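# Move the parts tote onto the bench's anti-static mat

## Task

Set the tote of parts down on the anti-static mat lying on the work bench so the tote sits entirely within the mat's borders. Then release it and pull the robot away. The robot must not tip over or finish leaning, or the task fails. The tote must stay there on its own, without the robot supporting it.

## Robot and tools

ROBOT. A wheeled base with a lifting column that carries a tilting head and two six-joint arms, each with a two-finger gripper. Shoulder height S = 0.90 m + column_m. Folded, as at the start, the robot is 0.73 m long, 0.62 m wide and S + 0.43 m tall, and its front sits 0.40 m ahead of the column. The base drives straight and turns in place but cannot move sideways.

FRAMES. Base frame: origin on the floor under the column, midway between the drive wheels. x is forward, y is left, z is up. left_hand and right_hand are given in this frame as the point where the fingers meet; the tips are 8 mm beyond it. The hand's z axis is the finger direction (quat_wxyz rotates (0,0,1) onto it) and its y axis runs along the opening. The odometry frame is the base frame where the scene began.

execute_actions. Arguments: "actions", a list holding one action or none (none just reports state and images), and "cameras", a list of camera names (cam_head_left, cam_head_right, cam_left_wrist, cam_right_wrist, nav_camera, or all). Omitted, null or ["all"] returns every camera; [] returns none; a bad name refuses the call. An action may contain:
- "base": exactly one relative move. {"translate_m": d} drives d metres straight, forward positive, range -3 to 3. {"rotate_rad": d} turns d radians in place, counter-clockwise from above (left) positive, range -3.2 to 3.2.
- "joints": absolute targets keyed by name. column_m 0 to 0.8 m. head_tilt_rad -0.61 to 1.308 (0 about level, positive tilts down). left_joint1_rad..left_joint6_rad and right_joint1_rad..right_joint6_rad, radians: joint1 -2.879 to 2.879, joint2 0 to 3.141, joint3 0 to 3.019, joint4 -1.692 to 1.57, joint5 -1.57 to 1.57, joint6 -2.094 to 2.094. left_gripper_m / right_gripper_m 0 to 0.093 m, the fingertip gap. Joint1 rotates about a forward axis through the shoulder tilted 0.524 rad upward; positive sends the hand ahead, down and toward the robot's left. Joint5 swings the hand sideways (positive to the right). Joint6 rolls it (positive clockwise viewed from behind the hand).
- "speeds": optional caps for this action, translate_m 0.05 to 0.8 m/s, rotate_rad 0.1 to 1 rad/s (the maxima are the defaults). Speeds do not slow arms.
Motions in one action start together. A base move needing more than 8.667 s at its cap, an unknown key or an out-of-range value refuses the whole call. An action lasts at most 15 s. Joints you leave out may keep pushing toward earlier targets.

Arm geometry (typical). With joint1 at -1.57 (left) or 1.57 (right) and joints 5, 6 at 0, the arm sits in a vertical plane 0.23 m to that side. Let a = j2 - 0.35, b = 1.05 + j2 - j3, c = b - j4 (c = 1.57 means fingers straight down). The hand is 0.12 + 0.39 sin a + 0.38 cos b + 0.25 cos c m ahead and S + 0.39 cos a - 0.38 sin b - 0.25 sin c m up. Example: j2, j3, j4 = 0.93, 0.78, 0.14 gives 0.60 m ahead, 0.25 m below S. The real hand usually ends up to 5 cm lower and nearer the column (about 12 cm with heavy or distant loads). Reach is about 1 m from the shoulder. Below 0.4 m height the base housing blocks a hand closer than 0.45 m ahead; avoid arm motion while column_m is under 0.3.

Loads with fingers down: up to 3.2 kg about 0.4 m ahead and 0.3 to 0.7 m below S; up to 2 kg to 0.6 m ahead, 0.21 to 0.7 m below S; up to 1 kg to 0.8 m ahead, 0.3 to 0.55 m below S. A gripper holds roughly 2 to 6 kg. Too heavy or too flat a hand sags and reports time_out or off_target.

Gripper: fingers 7 cm long, outside span 1 cm wider than the opening at the tips, 5 cm at the base; body 10 x 7 cm; wrist camera 9 cm back, sticking out 11 cm on one side. Grip by commanding a gap smaller than the object; off_target is then expected. An opening staying 0.002 m or more above the target means something is held. Small changes (under about 0.03 rad, 0.08 for joints 2, 3) may not move a joint; approach contact in steps near 0.05 rad from your last target.

wait: "seconds" 0 to 10; nothing new is commanded; returns state and images. zoom_image: "camera" and "region" [x0, y0, x1, y1] in pixels from the top-left, at most 504 x 504, from that camera's latest full image. finished_scene: "scene" integer 1 or 2; ends the scene for good and reports success. Replying without any tool call ends everything.

RESULTS. base_status and joint_status: done, off_target (resting short, maybe still pushing), contact_stop (base stalled, or column sensed a load change such as a hand touching down; target dropped), time_out, not_followed (safety check withheld arm targets, with a "cause:" line), limit_stop_at_motor_heat. on_its_own covers uncommanded behaviour; "held at" is the held target, not the position. base_odometry counts wheel turns only; if turned_by_wheels and turned_by_imu differ by over about 4% and at least 0.05 rad, the base hit something or slipped. base_tilt is in degrees (forward, right). motor_effort lists left_wheel and right_wheel in percent, peak in brackets. wheel_motors_off = 1 means an overload cut. Motor temperatures list per-arm joint values; MOTOR HOT appears from 85 °C; at 100 °C the arm drops (OVER-TEMPERATURE FAULT). A stop reported in one call cancels the rest of your calls in that reply.

AVOID. Arms striking or pressing on each other, especially near the centre line. Long hard pushes by arms (send reported positions back as targets to relax them) or by the base (about 3 s triggers a 2 s wheel shutdown). After a base stall, back off 0.05 m before turning. After a column contact stop, raise it 0.2 m before lowering again. For a withheld arm, move the offending joints 0.05 rad back. Don't let a table edge above 0.30 m and more than 0.26 m below S ride over the housing into the column. Do not drop or slam the tote, tip the robot, or leave the tote supported by the robot; open the gripper and drive back before finishing. Objects may get occasional small nudges.

Each tool is called after "Emit:" as a command line: name --argument value for each argument, lists and objects as JSON in quotes; but a table of rows of numbers goes row by row, as --pt "numbers of a row", without its own name.

## Session

Emit:
execute_actions --actions '[]'

Scene clock: 0.00 s.
Motor temperatures (°C, as the motors report them): left_arm=[28 28 28 26 28 26] | right_arm=[27 28 26 28 27 26]
base_odometry: x=+0.000 y=+0.000 heading=+0.000 (m, m, rad; odometry frame)
turned_by_wheels: +0.000 (rad since the last result)
turned_by_imu: +0.000 (rad since the last result)
base_tilt: forward=-0.3 right=-0.5 (deg)
base_status: not commanded
joint_positions: column_m=+0.555 head_tilt_rad=+0.871 left_joint1_rad=-1.566 left_joint2_rad=+0.912 left_joint3_rad=+0.409 left_joint4_rad=-0.950 left_joint5_rad=-0.018 left_joint6_rad=+0.020 left_gripper_m=+0.094 right_joint1_rad=+1.578 right_joint2_rad=+0.907 right_joint3_rad=+0.399 right_joint4_rad=-0.920 right_joint5_rad=-0.011 right_joint6_rad=-0.062 right_gripper_m=+0.095
joint_status: not commanded
wheel_motors_off: 0
motor_effort: left_wheel=+5 right_wheel=+3 (%)
left_hand: x=+0.1413 y=+0.2287 z=+1.2535 quat_wxyz=(+0.448, -0.011, -0.894, -0.005) (m; base frame)
right_hand: x=+0.1413 y=-0.2221 z=+1.2495 quat_wxyz=(+0.436, +0.029, -0.899, -0.020) (m; base frame)
pictures: cam_head_left, cam_head_right, cam_left_wrist, cam_right_wrist, nav_camera
Images, in order (width x height): cam_head_left 672x504, cam_head_right 672x504, cam_left_wrist 616x616, cam_right_wrist 616x616, nav_camera 672x504.

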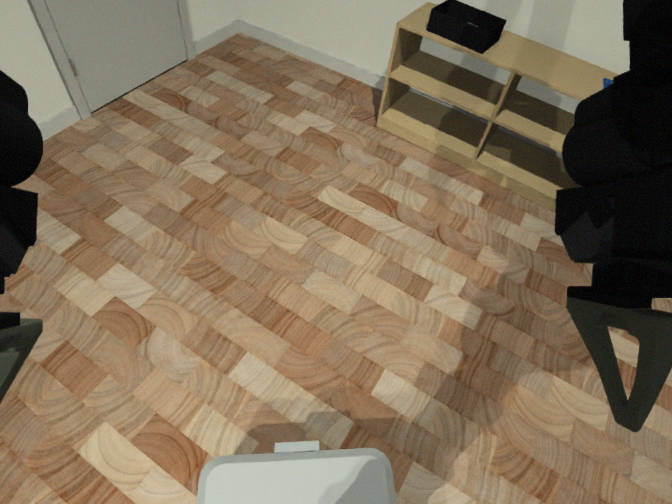

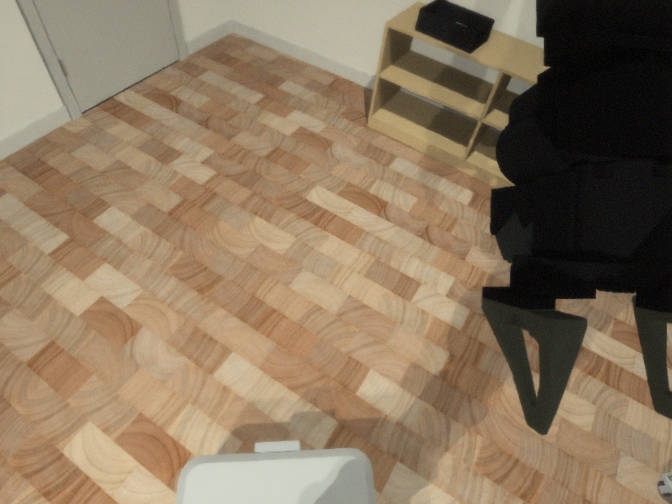

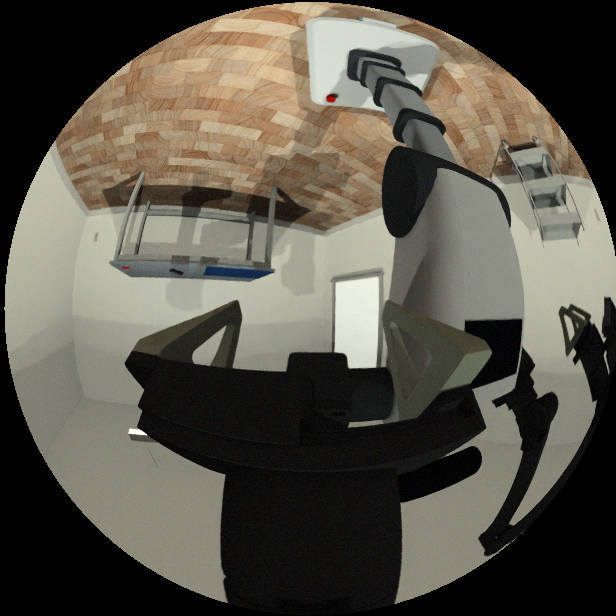

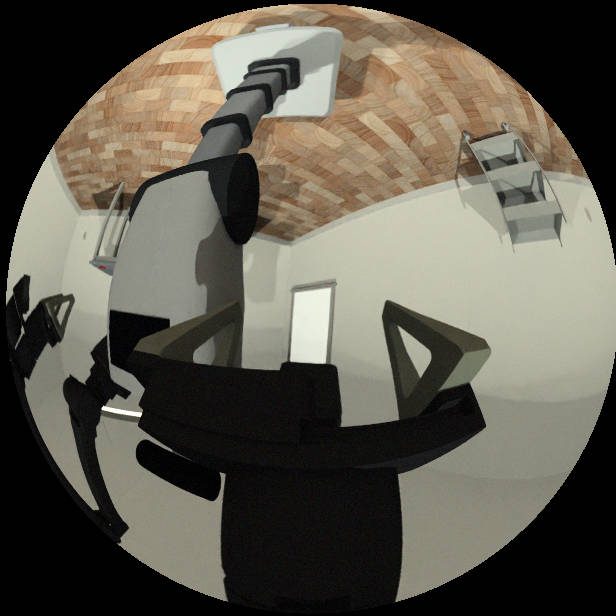

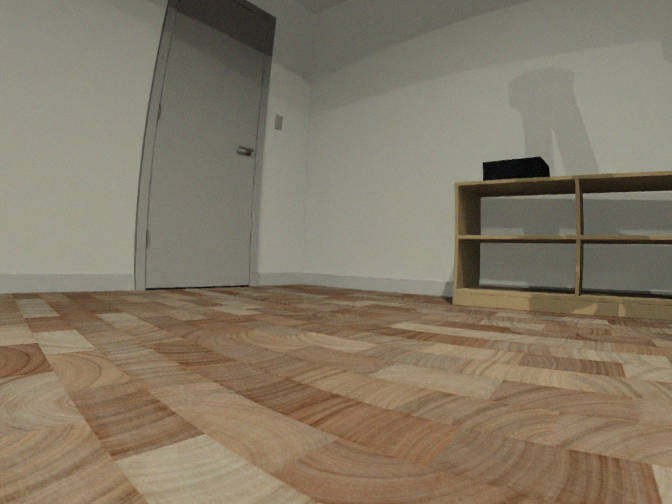

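Emit:
execute_actions --actions '[{"base":{"rotate_rad":-0.5},"joints":{"head_tilt_rad":0.5}}]' --cameras '["cam_head_left","nav_camera"]'

Emit:
zoom_image --camera "cam_head_left" --region '[100, 100, 500, 400]'

Scene clock: 7.90 s.
Motor temperatures (°C, as the motors report them): left_arm=[28 28 28 26 28 26] | right_arm=[27 28 26 28 27 26]
base_odometry: x=+0.000 y=+0.000 heading=-0.497 (m, m, rad; odometry frame)
turned_by_wheels: -0.497 (rad since the last result)
turned_by_imu: -0.494 (rad since the last result)
base_tilt: forward=-0.3 right=-0.5 (deg)
base_status: done
joint_positions: column_m=+0.555 head_tilt_rad=+0.518 left_joint1_rad=-1.566 left_joint2_rad=+0.912 left_joint3_rad=+0.409 left_joint4_rad=-0.950 left_joint5_rad=-0.018 left_joint6_rad=+0.020 left_gripper_m=+0.094 right_joint1_rad=+1.578 right_joint2_rad=+0.907 right_joint3_rad=+0.399 right_joint4_rad=-0.920 right_joint5_rad=-0.011 right_joint6_rad=-0.062 right_gripper_m=+0.095
joint_status: all done
wheel_motors_off: 0
motor_effort: left_wheel=+9(58) right_wheel=-9(52) (%)
left_hand: x=+0.1413 y=+0.2287 z=+1.2535 quat_wxyz=(+0.448, -0.011, -0.894, -0.005) (m; base frame)
right_hand: x=+0.1413 y=-0.2221 z=+1.2495 quat_wxyz=(+0.436, +0.029, -0.899, -0.020) (m; base frame)
pictures: cam_head_left, nav_camera
Images, in order (width x height): cam_head_left 672x504, nav_camera 672x504.

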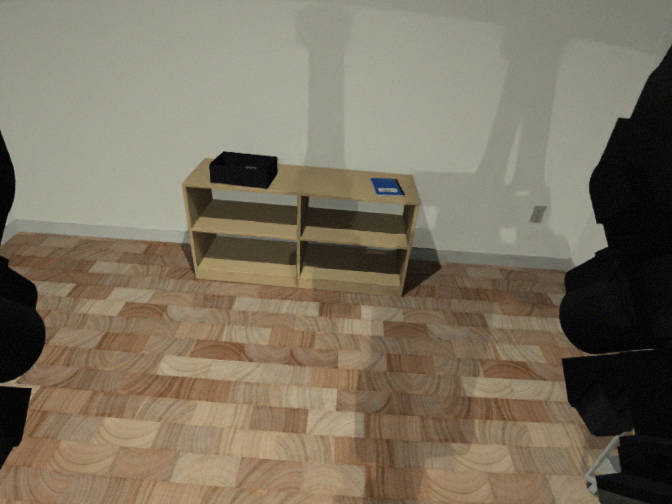

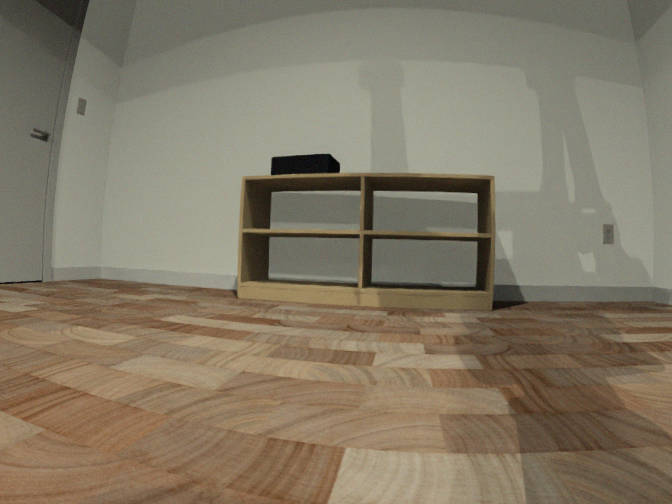

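Region (100, 100, 500, 400) of cam_head_left's 672x504 image, scaled by 1.260, with more detail than that image has; it fills the top 378 rows of this view, and the rest is white.

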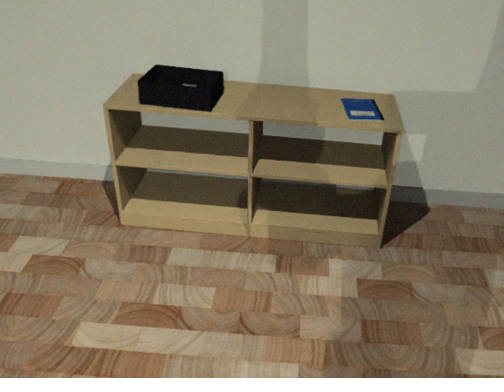

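Emit:
execute_actions --actions '[{"base":{"rotate_rad":0.33}}]' --cameras '[]'

Emit:
execute_actions --actions '[{"base":{"translate_m":1.3},"joints":{"head_tilt_rad":0.8}}]' --cameras '[]'

Emit:
execute_actions --actions '[{"base":{"rotate_rad":-0.43}}]' --cameras '["cam_head_left","cam_head_right","nav_camera"]'

Scene clock: 19.20 s.
Motor temperatures (°C, as the motors report them): left_arm=[28 28 28 26 28 26] | right_arm=[27 28 26 28 27 26]
base_odometry: x=+0.000 y=+0.000 heading=-0.170 (m, m, rad; odometry frame)
turned_by_wheels: +0.327 (rad since the last result)
turned_by_imu: +0.328 (rad since the last result)
base_tilt: forward=-0.4 right=-0.4 (deg)
base_status: done
joint_positions: column_m=+0.555 head_tilt_rad=+0.518 left_joint1_rad=-1.566 left_joint2_rad=+0.912 left_joint3_rad=+0.409 left_joint4_rad=-0.950 left_joint5_rad=-0.018 left_joint6_rad=+0.020 left_gripper_m=+0.094 right_joint1_rad=+1.578 right_joint2_rad=+0.907 right_joint3_rad=+0.399 right_joint4_rad=-0.920 right_joint5_rad=-0.011 right_joint6_rad=-0.062 right_gripper_m=+0.095
joint_status: not commanded
wheel_motors_off: 0
motor_effort: left_wheel=-2(32) right_wheel=+1(35) (%)
left_hand: x=+0.1413 y=+0.2287 z=+1.2535 quat_wxyz=(+0.448, -0.011, -0.894, -0.005) (m; base frame)
right_hand: x=+0.1413 y=-0.2221 z=+1.2495 quat_wxyz=(+0.436, +0.029, -0.899, -0.020) (m; base frame)
pictures: none
No camera images: the call's "cameras" was empty. Leave "cameras" out to get every camera's image.

Scene clock: 22.90 s.
Motor temperatures (°C, as the motors report them): left_arm=[28 29 28 26 28 26] | right_arm=[27 28 26 28 27 26]
base_odometry: x=+1.281 y=-0.220 heading=-0.171 (m, m, rad; odometry frame)
turned_by_wheels: -0.001 (rad since the last result)
turned_by_imu: +0.003 (rad since the last result)
base_tilt: forward=-0.2 right=-0.5 (deg)
base_status: done
joint_positions: column_m=+0.555 head_tilt_rad=+0.802 left_joint1_rad=-1.566 left_joint2_rad=+0.912 left_joint3_rad=+0.411 left_joint4_rad=-0.950 left_joint5_rad=-0.018 left_joint6_rad=+0.020 left_gripper_m=+0.094 right_joint1_rad=+1.578 right_joint2_rad=+0.907 right_joint3_rad=+0.400 right_joint4_rad=-0.920 right_joint5_rad=-0.011 right_joint6_rad=-0.062 right_gripper_m=+0.095
joint_status: all done
wheel_motors_off: 0
motor_effort: left_wheel=-1(44) right_wheel=+1(69) (%)
left_hand: x=+0.1423 y=+0.2287 z=+1.2531 quat_wxyz=(+0.447, -0.011, -0.894, -0.005) (m; base frame)
right_hand: x=+0.1420 y=-0.2221 z=+1.2493 quat_wxyz=(+0.436, +0.029, -0.899, -0.020) (m; base frame)
pictures: none
No camera images: the call's "cameras" was empty. Leave "cameras" out to get every camera's image.

Scene clock: 25.07 s.
Motor temperatures (°C, as the motors report them): left_arm=[28 29 28 26 28 26] | right_arm=[27 28 26 28 27 26]
base_odometry: x=+1.281 y=-0.220 heading=-0.598 (m, m, rad; odometry frame)
turned_by_wheels: -0.427 (rad since the last result)
turned_by_imu: -0.426 (rad since the last result)
base_tilt: forward=-0.3 right=-0.4 (deg)
base_status: done
joint_positions: column_m=+0.555 head_tilt_rad=+0.802 left_joint1_rad=-1.566 left_joint2_rad=+0.912 left_joint3_rad=+0.411 left_joint4_rad=-0.950 left_joint5_rad=-0.018 left_joint6_rad=+0.020 left_gripper_m=+0.094 right_joint1_rad=+1.578 right_joint2_rad=+0.907 right_joint3_rad=+0.400 right_joint4_rad=-0.920 right_joint5_rad=-0.011 right_joint6_rad=-0.062 right_gripper_m=+0.095
joint_status: not commanded
wheel_motors_off: 0
motor_effort: left_wheel=+8(39) right_wheel=-8(70) (%)
left_hand: x=+0.1423 y=+0.2287 z=+1.2531 quat_wxyz=(+0.447, -0.011, -0.894, -0.005) (m; base frame)
right_hand: x=+0.1420 y=-0.2221 z=+1.2493 quat_wxyz=(+0.436, +0.029, -0.899, -0.020) (m; base frame)
pictures: cam_head_left, cam_head_right, nav_camera
Images, in order (width x height): cam_head_left 672x504, cam_head_right 672x504, nav_camera 672x504.

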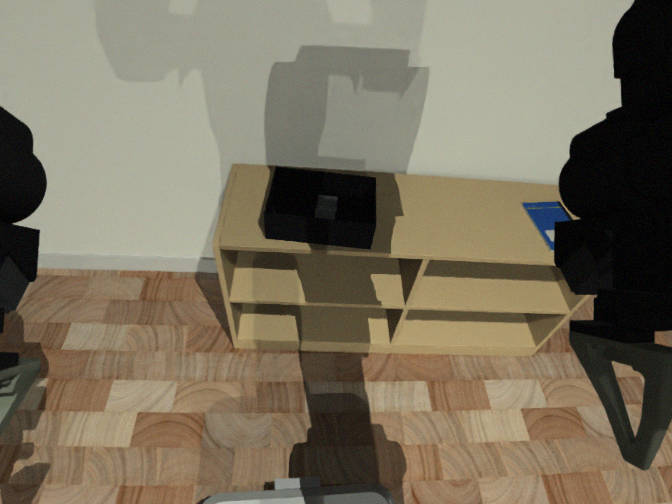

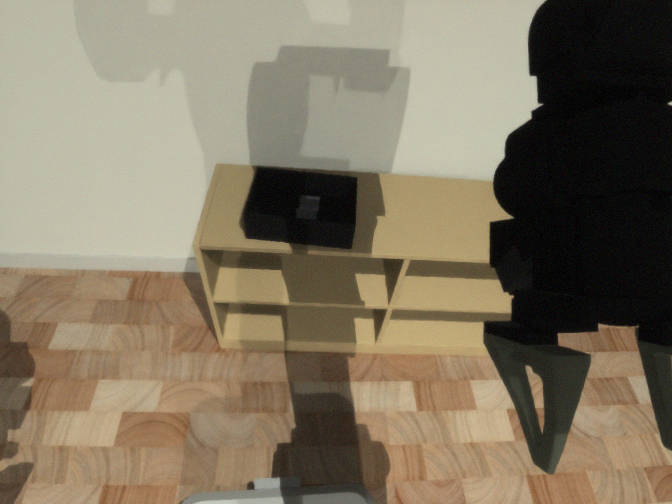

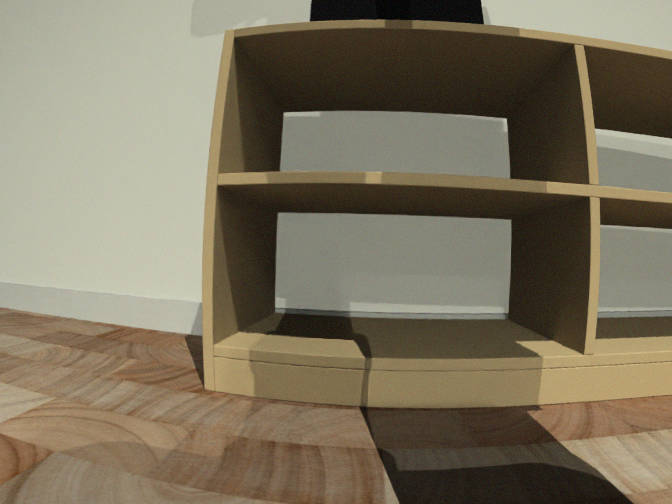

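Emit:
execute_actions --actions '[{"base":{"translate_m":0.3},"joints":{"head_tilt_rad":1.0,"left_joint1_rad":-1.57,"left_joint2_rad":1.55,"left_joint3_rad":1.342,"left_joint4_rad":-0.312,"left_joint5_rad":0,"left_joint6_rad":0,"right_joint1_rad":1.57,"right_joint2_rad":1.55,"right_joint3_rad":1.342,"right_joint4_rad":-0.312,"right_joint5_rad":0,"right_joint6_rad":0}}]'

Scene clock: 39.93 s.
Motor temperatures (°C, as the motors report them): left_arm=[28 29 28 26 28 26] | right_arm=[27 29 26 28 27 26]
base_odometry: x=+1.529 y=-0.389 heading=-0.600 (m, m, rad; odometry frame)
turned_by_wheels: -0.001 (rad since the last result)
turned_by_imu: +0.000 (rad since the last result)
base_tilt: forward=-0.2 right=-0.5 (deg)
base_status: done
joint_positions: column_m=+0.555 head_tilt_rad=+1.000 left_joint1_rad=-1.566 left_joint2_rad=+1.544 left_joint3_rad=+1.347 left_joint4_rad=-0.312 left_joint5_rad=-0.002 left_joint6_rad=+0.006 left_gripper_m=+0.094 right_joint1_rad=+1.578 right_joint2_rad=+1.544 right_joint3_rad=+1.346 right_joint4_rad=-0.319 right_joint5_rad=-0.002 right_joint6_rad=-0.008 right_gripper_m=+0.095
joint_status: all done
wheel_motors_off: 0
motor_effort: left_wheel=-2(60) right_wheel=+2(61) (%)
left_hand: x=+0.6084 y=+0.2284 z=+0.9902 quat_wxyz=(-0.008, -0.002, -1.000, -0.003) (m; base frame)
right_hand: x=+0.6059 y=-0.2203 z=+0.9900 quat_wxyz=(-0.003, +0.006, -1.000, -0.004) (m; base frame)
pictures: cam_head_left, cam_head_right, cam_left_wrist, cam_right_wrist, nav_camera
Images, in order (width x height): cam_head_left 672x504, cam_head_right 672x504, cam_left_wrist 616x616, cam_right_wrist 616x616, nav_camera 672x504.

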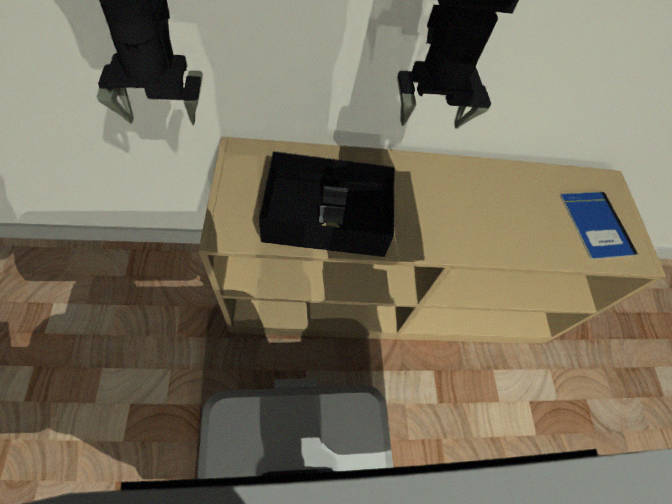

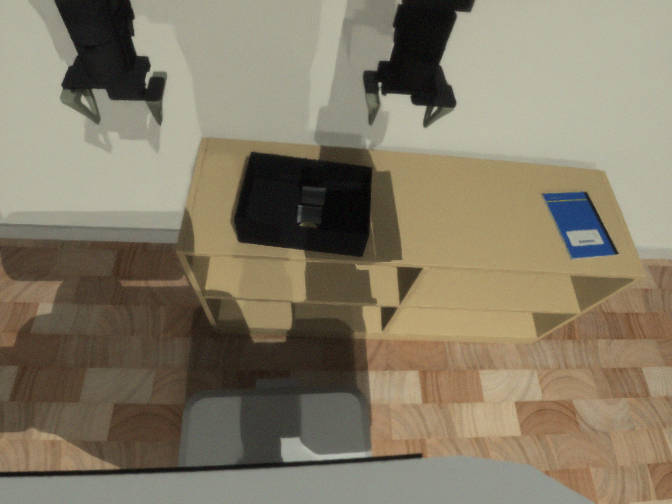

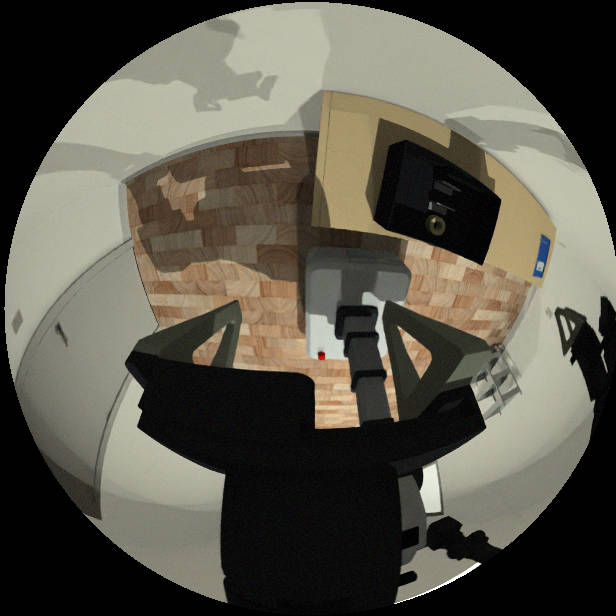

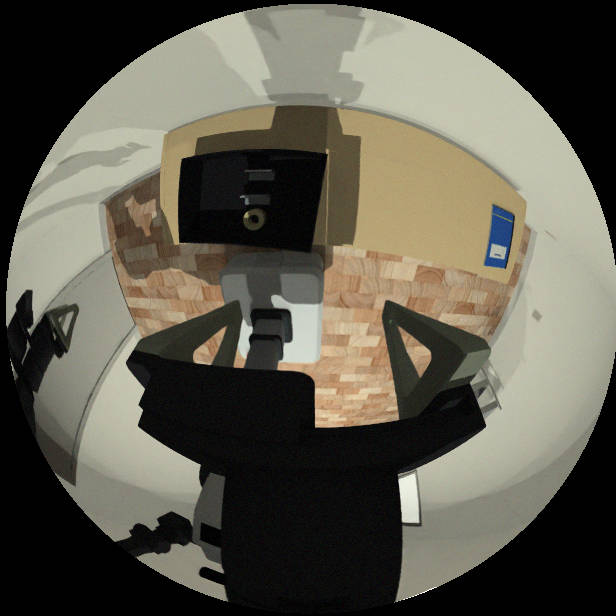

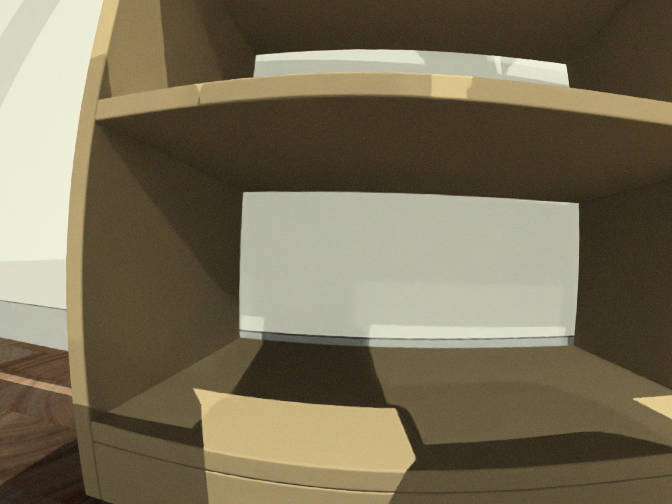

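Emit:
execute_actions --actions '[{"base":{"rotate_rad":-0.1},"joints":{"column_m":0.42,"left_joint1_rad":-1.72,"left_joint5_rad":-0.13,"left_joint6_rad":-0.075,"right_joint1_rad":1.72,"right_joint5_rad":0.13,"right_joint6_rad":0.075}}]' --cameras '[]'

Emit:
execute_actions --actions '[{"base":{"translate_m":0.15}}]' --cameras '["cam_head_left","cam_left_wrist","cam_right_wrist"]'

Scene clock: 49.30 s.
Motor temperatures (°C, as the motors report them): left_arm=[28 30 28 26 28 26] | right_arm=[27 30 27 28 27 26]
base_odometry: x=+1.529 y=-0.390 heading=-0.697 (m, m, rad; odometry frame)
turned_by_wheels: -0.097 (rad since the last result)
turned_by_imu: -0.095 (rad since the last result)
base_tilt: forward=-0.4 right=-0.5 (deg)
base_status: done
joint_positions: column_m=+0.420 head_tilt_rad=+1.000 left_joint1_rad=-1.722 left_joint2_rad=+1.544 left_joint3_rad=+1.347 left_joint4_rad=-0.312 left_joint5_rad=-0.128 left_joint6_rad=-0.068 left_gripper_m=+0.094 right_joint1_rad=+1.727 right_joint2_rad=+1.544 right_joint3_rad=+1.345 right_joint4_rad=-0.319 right_joint5_rad=+0.128 right_joint6_rad=+0.066 right_gripper_m=+0.095
joint_status: all done
wheel_motors_off: 0
motor_effort: left_wheel=+5(56) right_wheel=-1(67) (%)
left_hand: x=+0.6062 y=+0.1456 z=+0.8602 quat_wxyz=(-0.010, -0.003, -1.000, +0.002) (m; base frame)
right_hand: x=+0.6029 y=-0.1436 z=+0.8601 quat_wxyz=(-0.005, +0.006, -1.000, -0.004) (m; base frame)
pictures: none
No camera images: the call's "cameras" was empty. Leave "cameras" out to get every camera's image.

Scene clock: 50.97 s.
Motor temperatures (°C, as the motors report them): left_arm=[28 30 28 26 28 26] | right_arm=[27 30 27 28 27 26]
base_odometry: x=+1.644 y=-0.486 heading=-0.698 (m, m, rad; odometry frame)
turned_by_wheels: -0.001 (rad since the last result)
turned_by_imu: -0.001 (rad since the last result)
base_tilt: forward=-0.4 right=-0.4 (deg)
base_status: done
joint_positions: column_m=+0.420 head_tilt_rad=+1.001 left_joint1_rad=-1.722 left_joint2_rad=+1.544 left_joint3_rad=+1.341 left_joint4_rad=-0.312 left_joint5_rad=-0.128 left_joint6_rad=-0.068 left_gripper_m=+0.094 right_joint1_rad=+1.727 right_joint2_rad=+1.544 right_joint3_rad=+1.341 right_joint4_rad=-0.319 right_joint5_rad=+0.128 right_joint6_rad=+0.066 right_gripper_m=+0.095
joint_status: not commanded
wheel_motors_off: 0
motor_effort: left_wheel=-1(43) right_wheel=+2(64) (%)
left_hand: x=+0.6028 y=+0.1458 z=+0.8595 quat_wxyz=(-0.007, -0.003, -1.000, +0.002) (m; base frame)
right_hand: x=+0.6004 y=-0.1437 z=+0.8594 quat_wxyz=(-0.003, +0.006, -1.000, -0.004) (m; base frame)
pictures: cam_head_left, cam_left_wrist, cam_right_wrist
Images, in order (width x height): cam_head_left 672x504, cam_left_wrist 616x616, cam_right_wrist 616x616.

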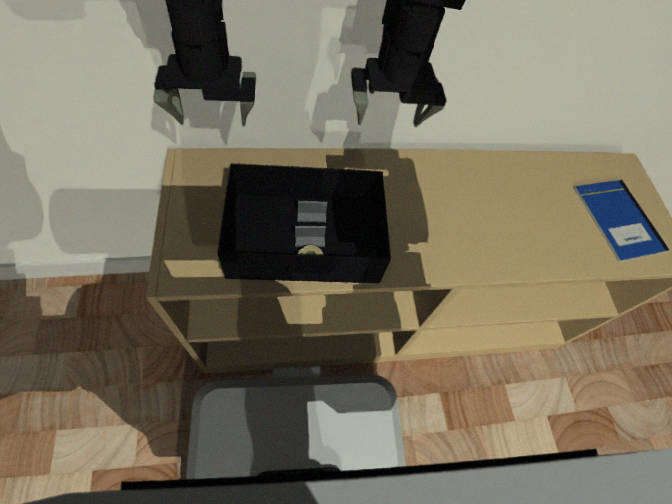

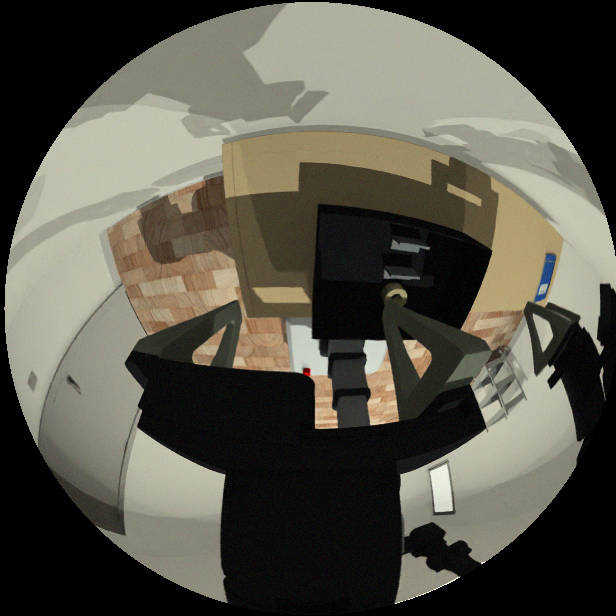

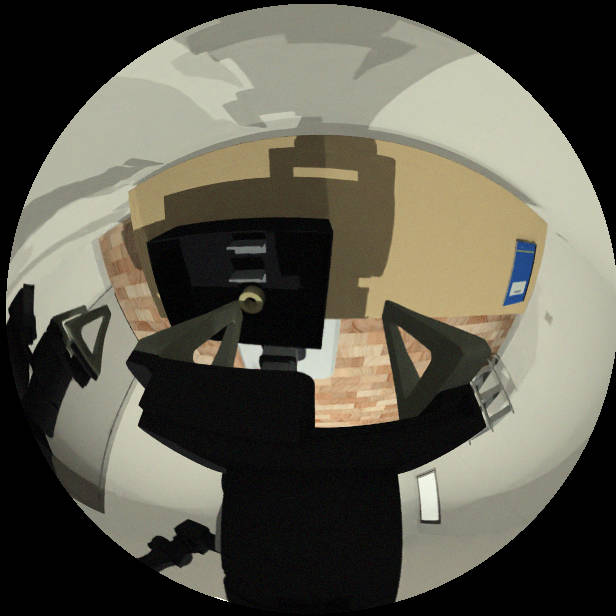

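Emit:
execute_actions --actions '[{"joints":{"column_m":0.32,"right_joint1_rad":1.675,"right_joint5_rad":0.09,"left_joint6_rad":-0.02,"right_joint6_rad":0.1}}]' --cameras '["cam_head_left","cam_left_wrist","cam_right_wrist"]'

Scene clock: 59.97 s.
Motor temperatures (°C, as the motors report them): left_arm=[28 30 28 26 28 26] | right_arm=[27 31 27 28 27 26]
base_odometry: x=+1.644 y=-0.486 heading=-0.698 (m, m, rad; odometry frame)
turned_by_wheels: +0.000 (rad since the last result)
turned_by_imu: +0.001 (rad since the last result)
base_tilt: forward=-0.4 right=-0.4 (deg)
base_status: not commanded
joint_positions: column_m=+0.320 head_tilt_rad=+1.001 left_joint1_rad=-1.722 left_joint2_rad=+1.544 left_joint3_rad=+1.341 left_joint4_rad=-0.312 left_joint5_rad=-0.128 left_joint6_rad=-0.027 left_gripper_m=+0.094 right_joint1_rad=+1.679 right_joint2_rad=+1.544 right_joint3_rad=+1.341 right_joint4_rad=-0.319 right_joint5_rad=+0.092 right_joint6_rad=+0.091 right_gripper_m=+0.095
joint_status: all done
wheel_motors_off: 0
motor_effort: left_wheel=-2(2) right_wheel=+3(3) (%)
left_hand: x=+0.6028 y=+0.1458 z=+0.7595 quat_wxyz=(-0.007, -0.024, -1.000, +0.002) (m; base frame)
right_hand: x=+0.6016 y=-0.1694 z=+0.7566 quat_wxyz=(-0.002, -0.019, -1.000, -0.001) (m; base frame)
pictures: cam_head_left, cam_left_wrist, cam_right_wrist
Images, in order (width x height): cam_head_left 672x504, cam_left_wrist 616x616, cam_right_wrist 616x616.

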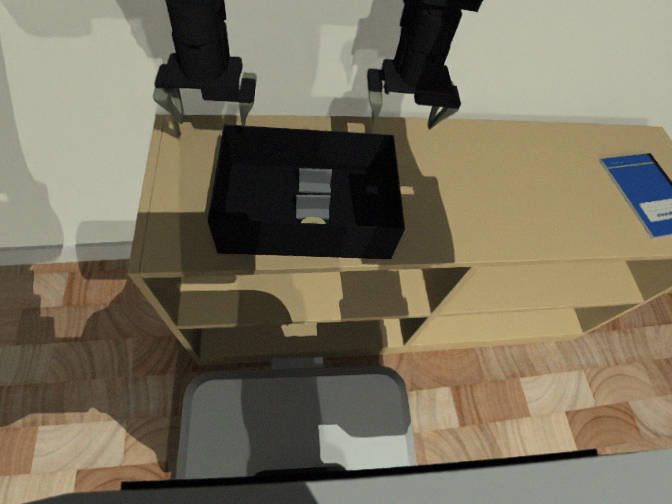

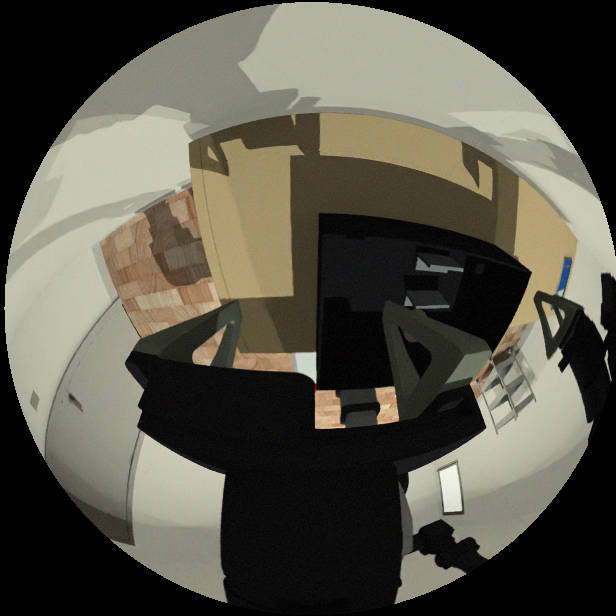

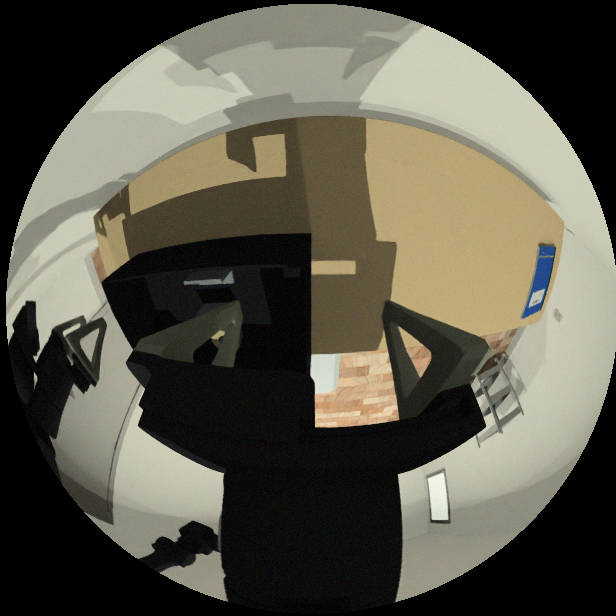

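Emit:
execute_actions --actions '[{"base":{"translate_m":-0.06},"joints":{"column_m":0.27,"left_joint1_rad":-1.74,"head_tilt_rad":0.8}}]' --cameras '["cam_head_left","cam_left_wrist","cam_right_wrist"]'

Scene clock: 70.07 s.
Motor temperatures (°C, as the motors report them): left_arm=[28 31 29 26 28 26] | right_arm=[27 31 27 28 27 26]
base_odometry: x=+1.598 y=-0.447 heading=-0.695 (m, m, rad; odometry frame)
turned_by_wheels: +0.003 (rad since the last result)
turned_by_imu: +0.003 (rad since the last result)
base_tilt: forward=-0.3 right=-0.4 (deg)
base_status: done
joint_positions: column_m=+0.270 head_tilt_rad=+0.816 left_joint1_rad=-1.731 left_joint2_rad=+1.544 left_joint3_rad=+1.340 left_joint4_rad=-0.312 left_joint5_rad=-0.128 left_joint6_rad=-0.027 left_gripper_m=+0.094 right_joint1_rad=+1.679 right_joint2_rad=+1.545 right_joint3_rad=+1.340 right_joint4_rad=-0.319 right_joint5_rad=+0.092 right_joint6_rad=+0.091 right_gripper_m=+0.095
joint_status: all done
wheel_motors_off: 0
motor_effort: left_wheel=+1(52) right_wheel=-1(42) (%)
left_hand: x=+0.6017 y=+0.1400 z=+0.7100 quat_wxyz=(-0.007, -0.026, -1.000, +0.006) (m; base frame)
right_hand: x=+0.6006 y=-0.1694 z=+0.7061 quat_wxyz=(-0.001, -0.018, -1.000, -0.001) (m; base frame)
pictures: cam_head_left, cam_left_wrist, cam_right_wrist
Images, in order (width x height): cam_head_left 672x504, cam_left_wrist 616x616, cam_right_wrist 616x616.

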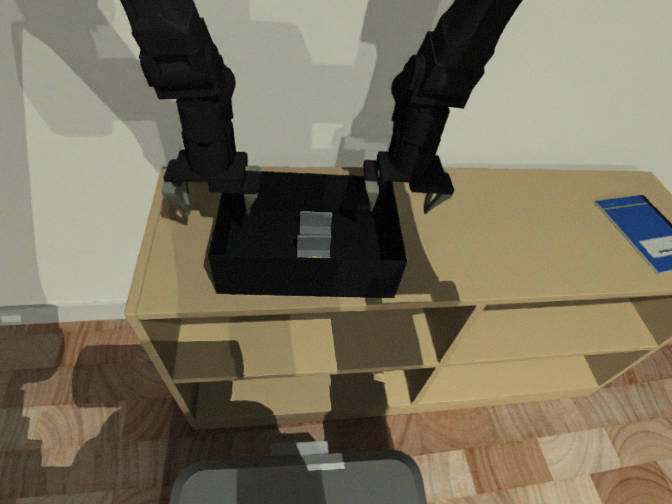

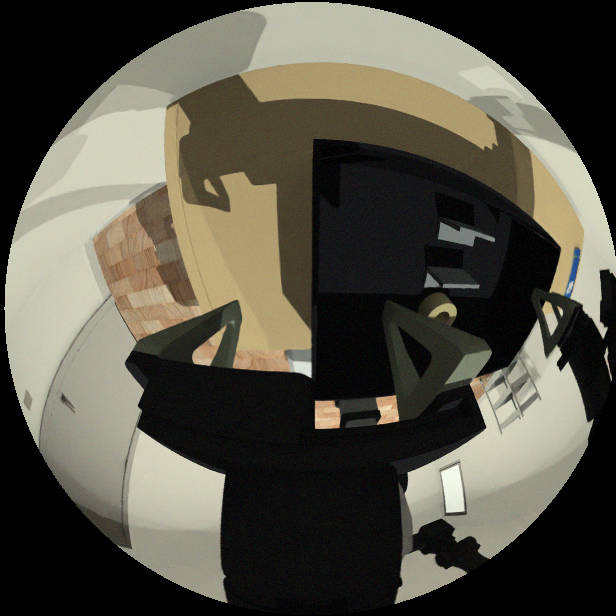

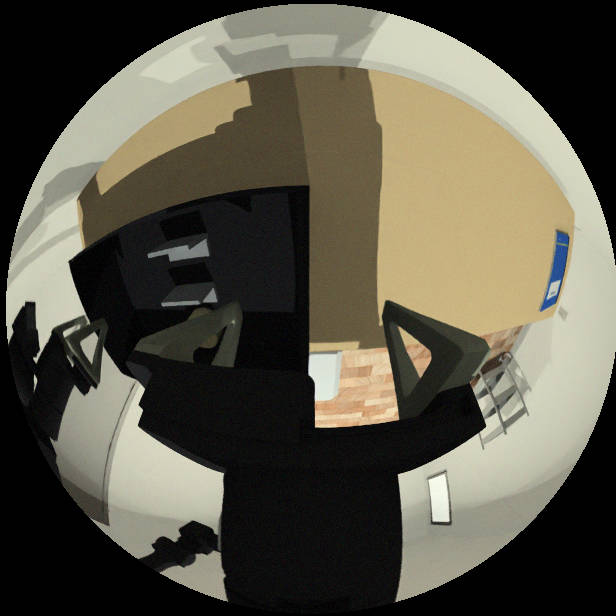

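Tips are about at rim level, near the middle. Lower.

Emit:
execute_actions --actions '[{"base":{"translate_m":-0.015},"joints":{"column_m":0.225}}]' --cameras '["cam_head_left","cam_left_wrist","cam_right_wrist"]'

Scene clock: 80.93 s.
Motor temperatures (°C, as the motors report them): left_arm=[28 31 29 26 28 26] | right_arm=[27 31 27 28 27 26]
base_odometry: x=+1.587 y=-0.438 heading=-0.694 (m, m, rad; odometry frame)
turned_by_wheels: +0.002 (rad since the last result)
turned_by_imu: +0.002 (rad since the last result)
base_tilt: forward=-0.4 right=-0.5 (deg)
base_status: done
joint_positions: column_m=+0.225 head_tilt_rad=+0.815 left_joint1_rad=-1.731 left_joint2_rad=+1.544 left_joint3_rad=+1.339 left_joint4_rad=-0.312 left_joint5_rad=-0.128 left_joint6_rad=-0.027 left_gripper_m=+0.094 right_joint1_rad=+1.679 right_joint2_rad=+1.545 right_joint3_rad=+1.338 right_joint4_rad=-0.319 right_joint5_rad=+0.092 right_joint6_rad=+0.091 right_gripper_m=+0.095
joint_status: all done
wheel_motors_off: 0
motor_effort: left_wheel=+2(49) right_wheel=-2(39) (%)
left_hand: x=+0.6012 y=+0.1398 z=+0.6649 quat_wxyz=(-0.006, -0.026, -1.000, +0.006) (m; base frame)
right_hand: x=+0.5997 y=-0.1694 z=+0.6608 quat_wxyz=(+0.000, -0.018, -1.000, -0.001) (m; base frame)
pictures: cam_head_left, cam_left_wrist, cam_right_wrist
Images, in order (width x height): cam_head_left 672x504, cam_left_wrist 616x616, cam_right_wrist 616x616.

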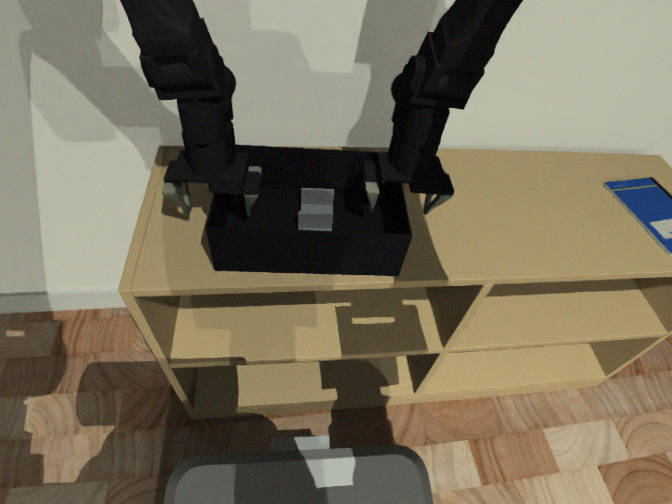

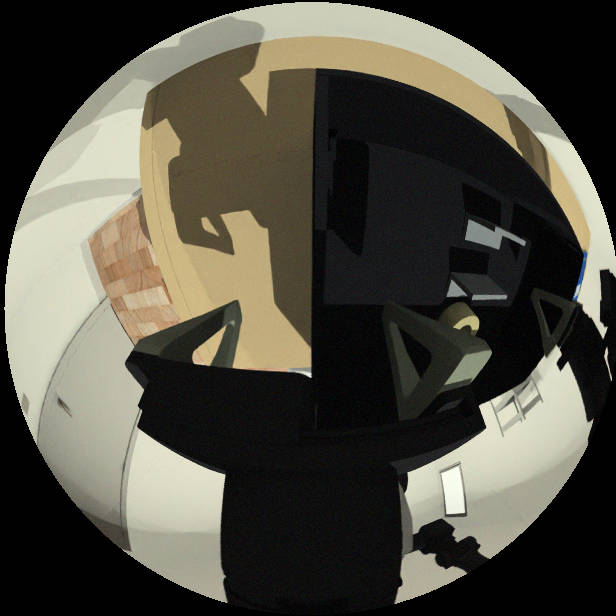

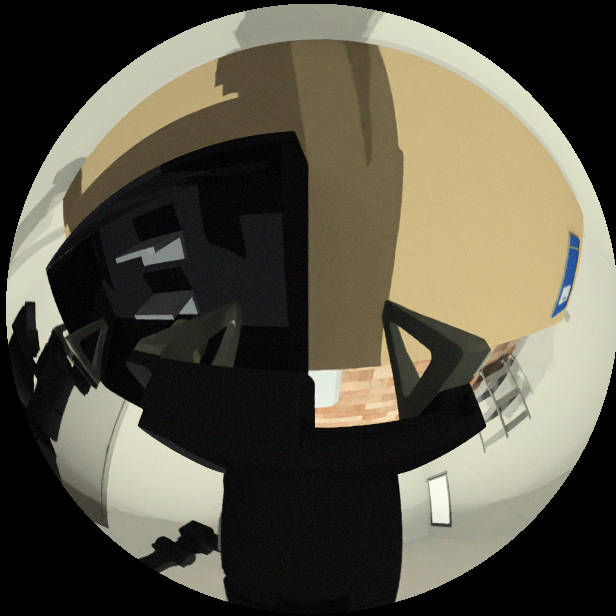

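Emit:
execute_actions --actions '[{"joints":{"column_m":0.21}}]' --cameras '[]'

Emit:
execute_actions --actions '[{"joints":{"left_gripper_m":0,"right_gripper_m":0}}]' --cameras '[]'

Emit:
execute_actions --actions '[{"joints":{"column_m":0.36}}]' --cameras '["cam_head_left","cam_left_wrist","cam_right_wrist"]'

Scene clock: 87.07 s.
Motor temperatures (°C, as the motors report them): left_arm=[28 31 29 26 28 26] | right_arm=[27 32 27 28 27 26]
base_odometry: x=+1.587 y=-0.438 heading=-0.694 (m, m, rad; odometry frame)
turned_by_wheels: +0.000 (rad since the last result)
turned_by_imu: +0.001 (rad since the last result)
base_tilt: forward=-0.3 right=-0.3 (deg)
base_status: not commanded
joint_positions: column_m=+0.210 head_tilt_rad=+0.815 left_joint1_rad=-1.731 left_joint2_rad=+1.544 left_joint3_rad=+1.339 left_joint4_rad=-0.312 left_joint5_rad=-0.128 left_joint6_rad=-0.027 left_gripper_m=+0.094 right_joint1_rad=+1.679 right_joint2_rad=+1.546 right_joint3_rad=+1.338 right_joint4_rad=-0.319 right_joint5_rad=+0.092 right_joint6_rad=+0.091 right_gripper_m=+0.095
joint_status: all done
wheel_motors_off: 0
motor_effort: left_wheel=+2(2) right_wheel=-2(2) (%)
left_hand: x=+0.6012 y=+0.1398 z=+0.6499 quat_wxyz=(-0.006, -0.026, -1.000, +0.006) (m; base frame)
right_hand: x=+0.5995 y=-0.1694 z=+0.6456 quat_wxyz=(+0.000, -0.018, -1.000, -0.001) (m; base frame)
pictures: none
No camera images: the call's "cameras" was empty. Leave "cameras" out to get every camera's image.

Scene clock: 87.83 s.
Motor temperatures (°C, as the motors report them): left_arm=[28 31 29 26 28 26] | right_arm=[27 32 27 28 27 26]
base_odometry: x=+1.587 y=-0.438 heading=-0.694 (m, m, rad; odometry frame)
turned_by_wheels: +0.000 (rad since the last result)
turned_by_imu: +0.000 (rad since the last result)
base_tilt: forward=-0.4 right=-0.3 (deg)
base_status: not commanded
joint_positions: column_m=+0.210 head_tilt_rad=+0.815 left_joint1_rad=-1.739 left_joint2_rad=+1.544 left_joint3_rad=+1.339 left_joint4_rad=-0.312 left_joint5_rad=-0.129 left_joint6_rad=-0.026 left_gripper_m=+0.002 right_joint1_rad=+1.682 right_joint2_rad=+1.546 right_joint3_rad=+1.338 right_joint4_rad=-0.319 right_joint5_rad=+0.092 right_joint6_rad=+0.098 right_gripper_m=+0.003
joint_status: all done
wheel_motors_off: 0
motor_effort: left_wheel=+3(2) right_wheel=-2(3) (%)
left_hand: x=+0.6007 y=+0.1349 z=+0.6503 quat_wxyz=(-0.006, -0.028, -1.000, +0.008) (m; base frame)
right_hand: x=+0.5994 y=-0.1670 z=+0.6458 quat_wxyz=(+0.000, -0.021, -1.000, -0.002) (m; base frame)
pictures: none
No camera images: the call's "cameras" was empty. Leave "cameras" out to get every camera's image.

Scene clock: 90.40 s.
Motor temperatures (°C, as the motors report them): left_arm=[28 31 29 26 28 26] | right_arm=[27 32 27 28 27 26]
base_odometry: x=+1.587 y=-0.438 heading=-0.694 (m, m, rad; odometry frame)
turned_by_wheels: +0.000 (rad since the last result)
turned_by_imu: +0.000 (rad since the last result)
base_tilt: forward=-0.2 right=-0.4 (deg)
base_status: not commanded
joint_positions: column_m=+0.360 head_tilt_rad=+0.815 left_joint1_rad=-1.739 left_joint2_rad=+1.549 left_joint3_rad=+1.339 left_joint4_rad=-0.312 left_joint5_rad=-0.131 left_joint6_rad=-0.025 left_gripper_m=+0.002 right_joint1_rad=+1.682 right_joint2_rad=+1.553 right_joint3_rad=+1.338 right_joint4_rad=-0.319 right_joint5_rad=+0.092 right_joint6_rad=+0.101 right_gripper_m=+0.003
joint_status: all done
wheel_motors_off: 0
motor_effort: left_wheel=+3(3) right_wheel=-2(3) (%)
left_hand: x=+0.5984 y=+0.1351 z=+0.7977 quat_wxyz=(-0.004, -0.029, -1.000, +0.008) (m; base frame)
right_hand: x=+0.5960 y=-0.1668 z=+0.7922 quat_wxyz=(+0.004, -0.022, -1.000, -0.002) (m; base frame)
pictures: cam_head_left, cam_left_wrist, cam_right_wrist
Images, in order (width x height): cam_head_left 672x504, cam_left_wrist 616x616, cam_right_wrist 616x616.

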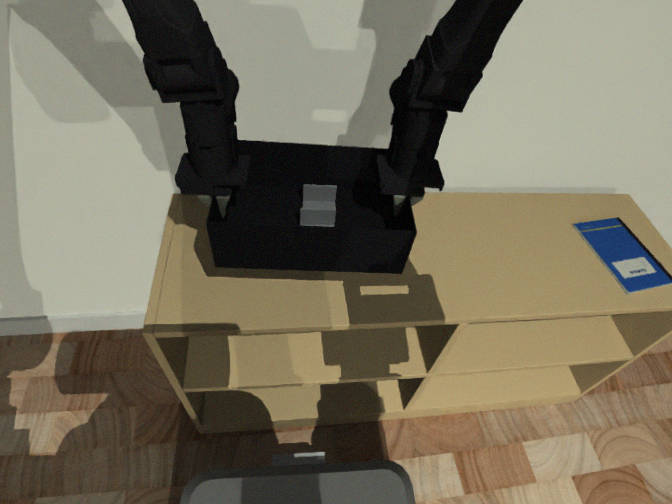

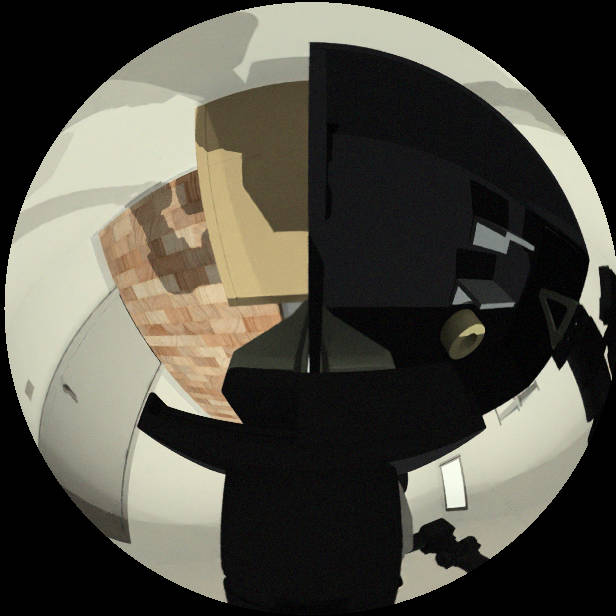

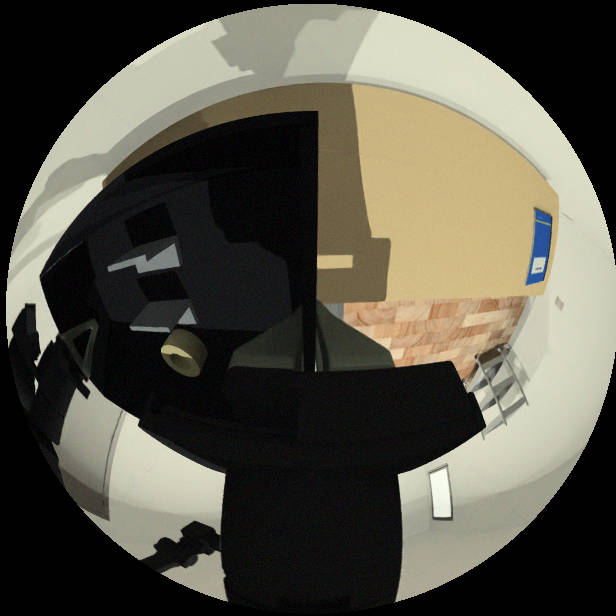

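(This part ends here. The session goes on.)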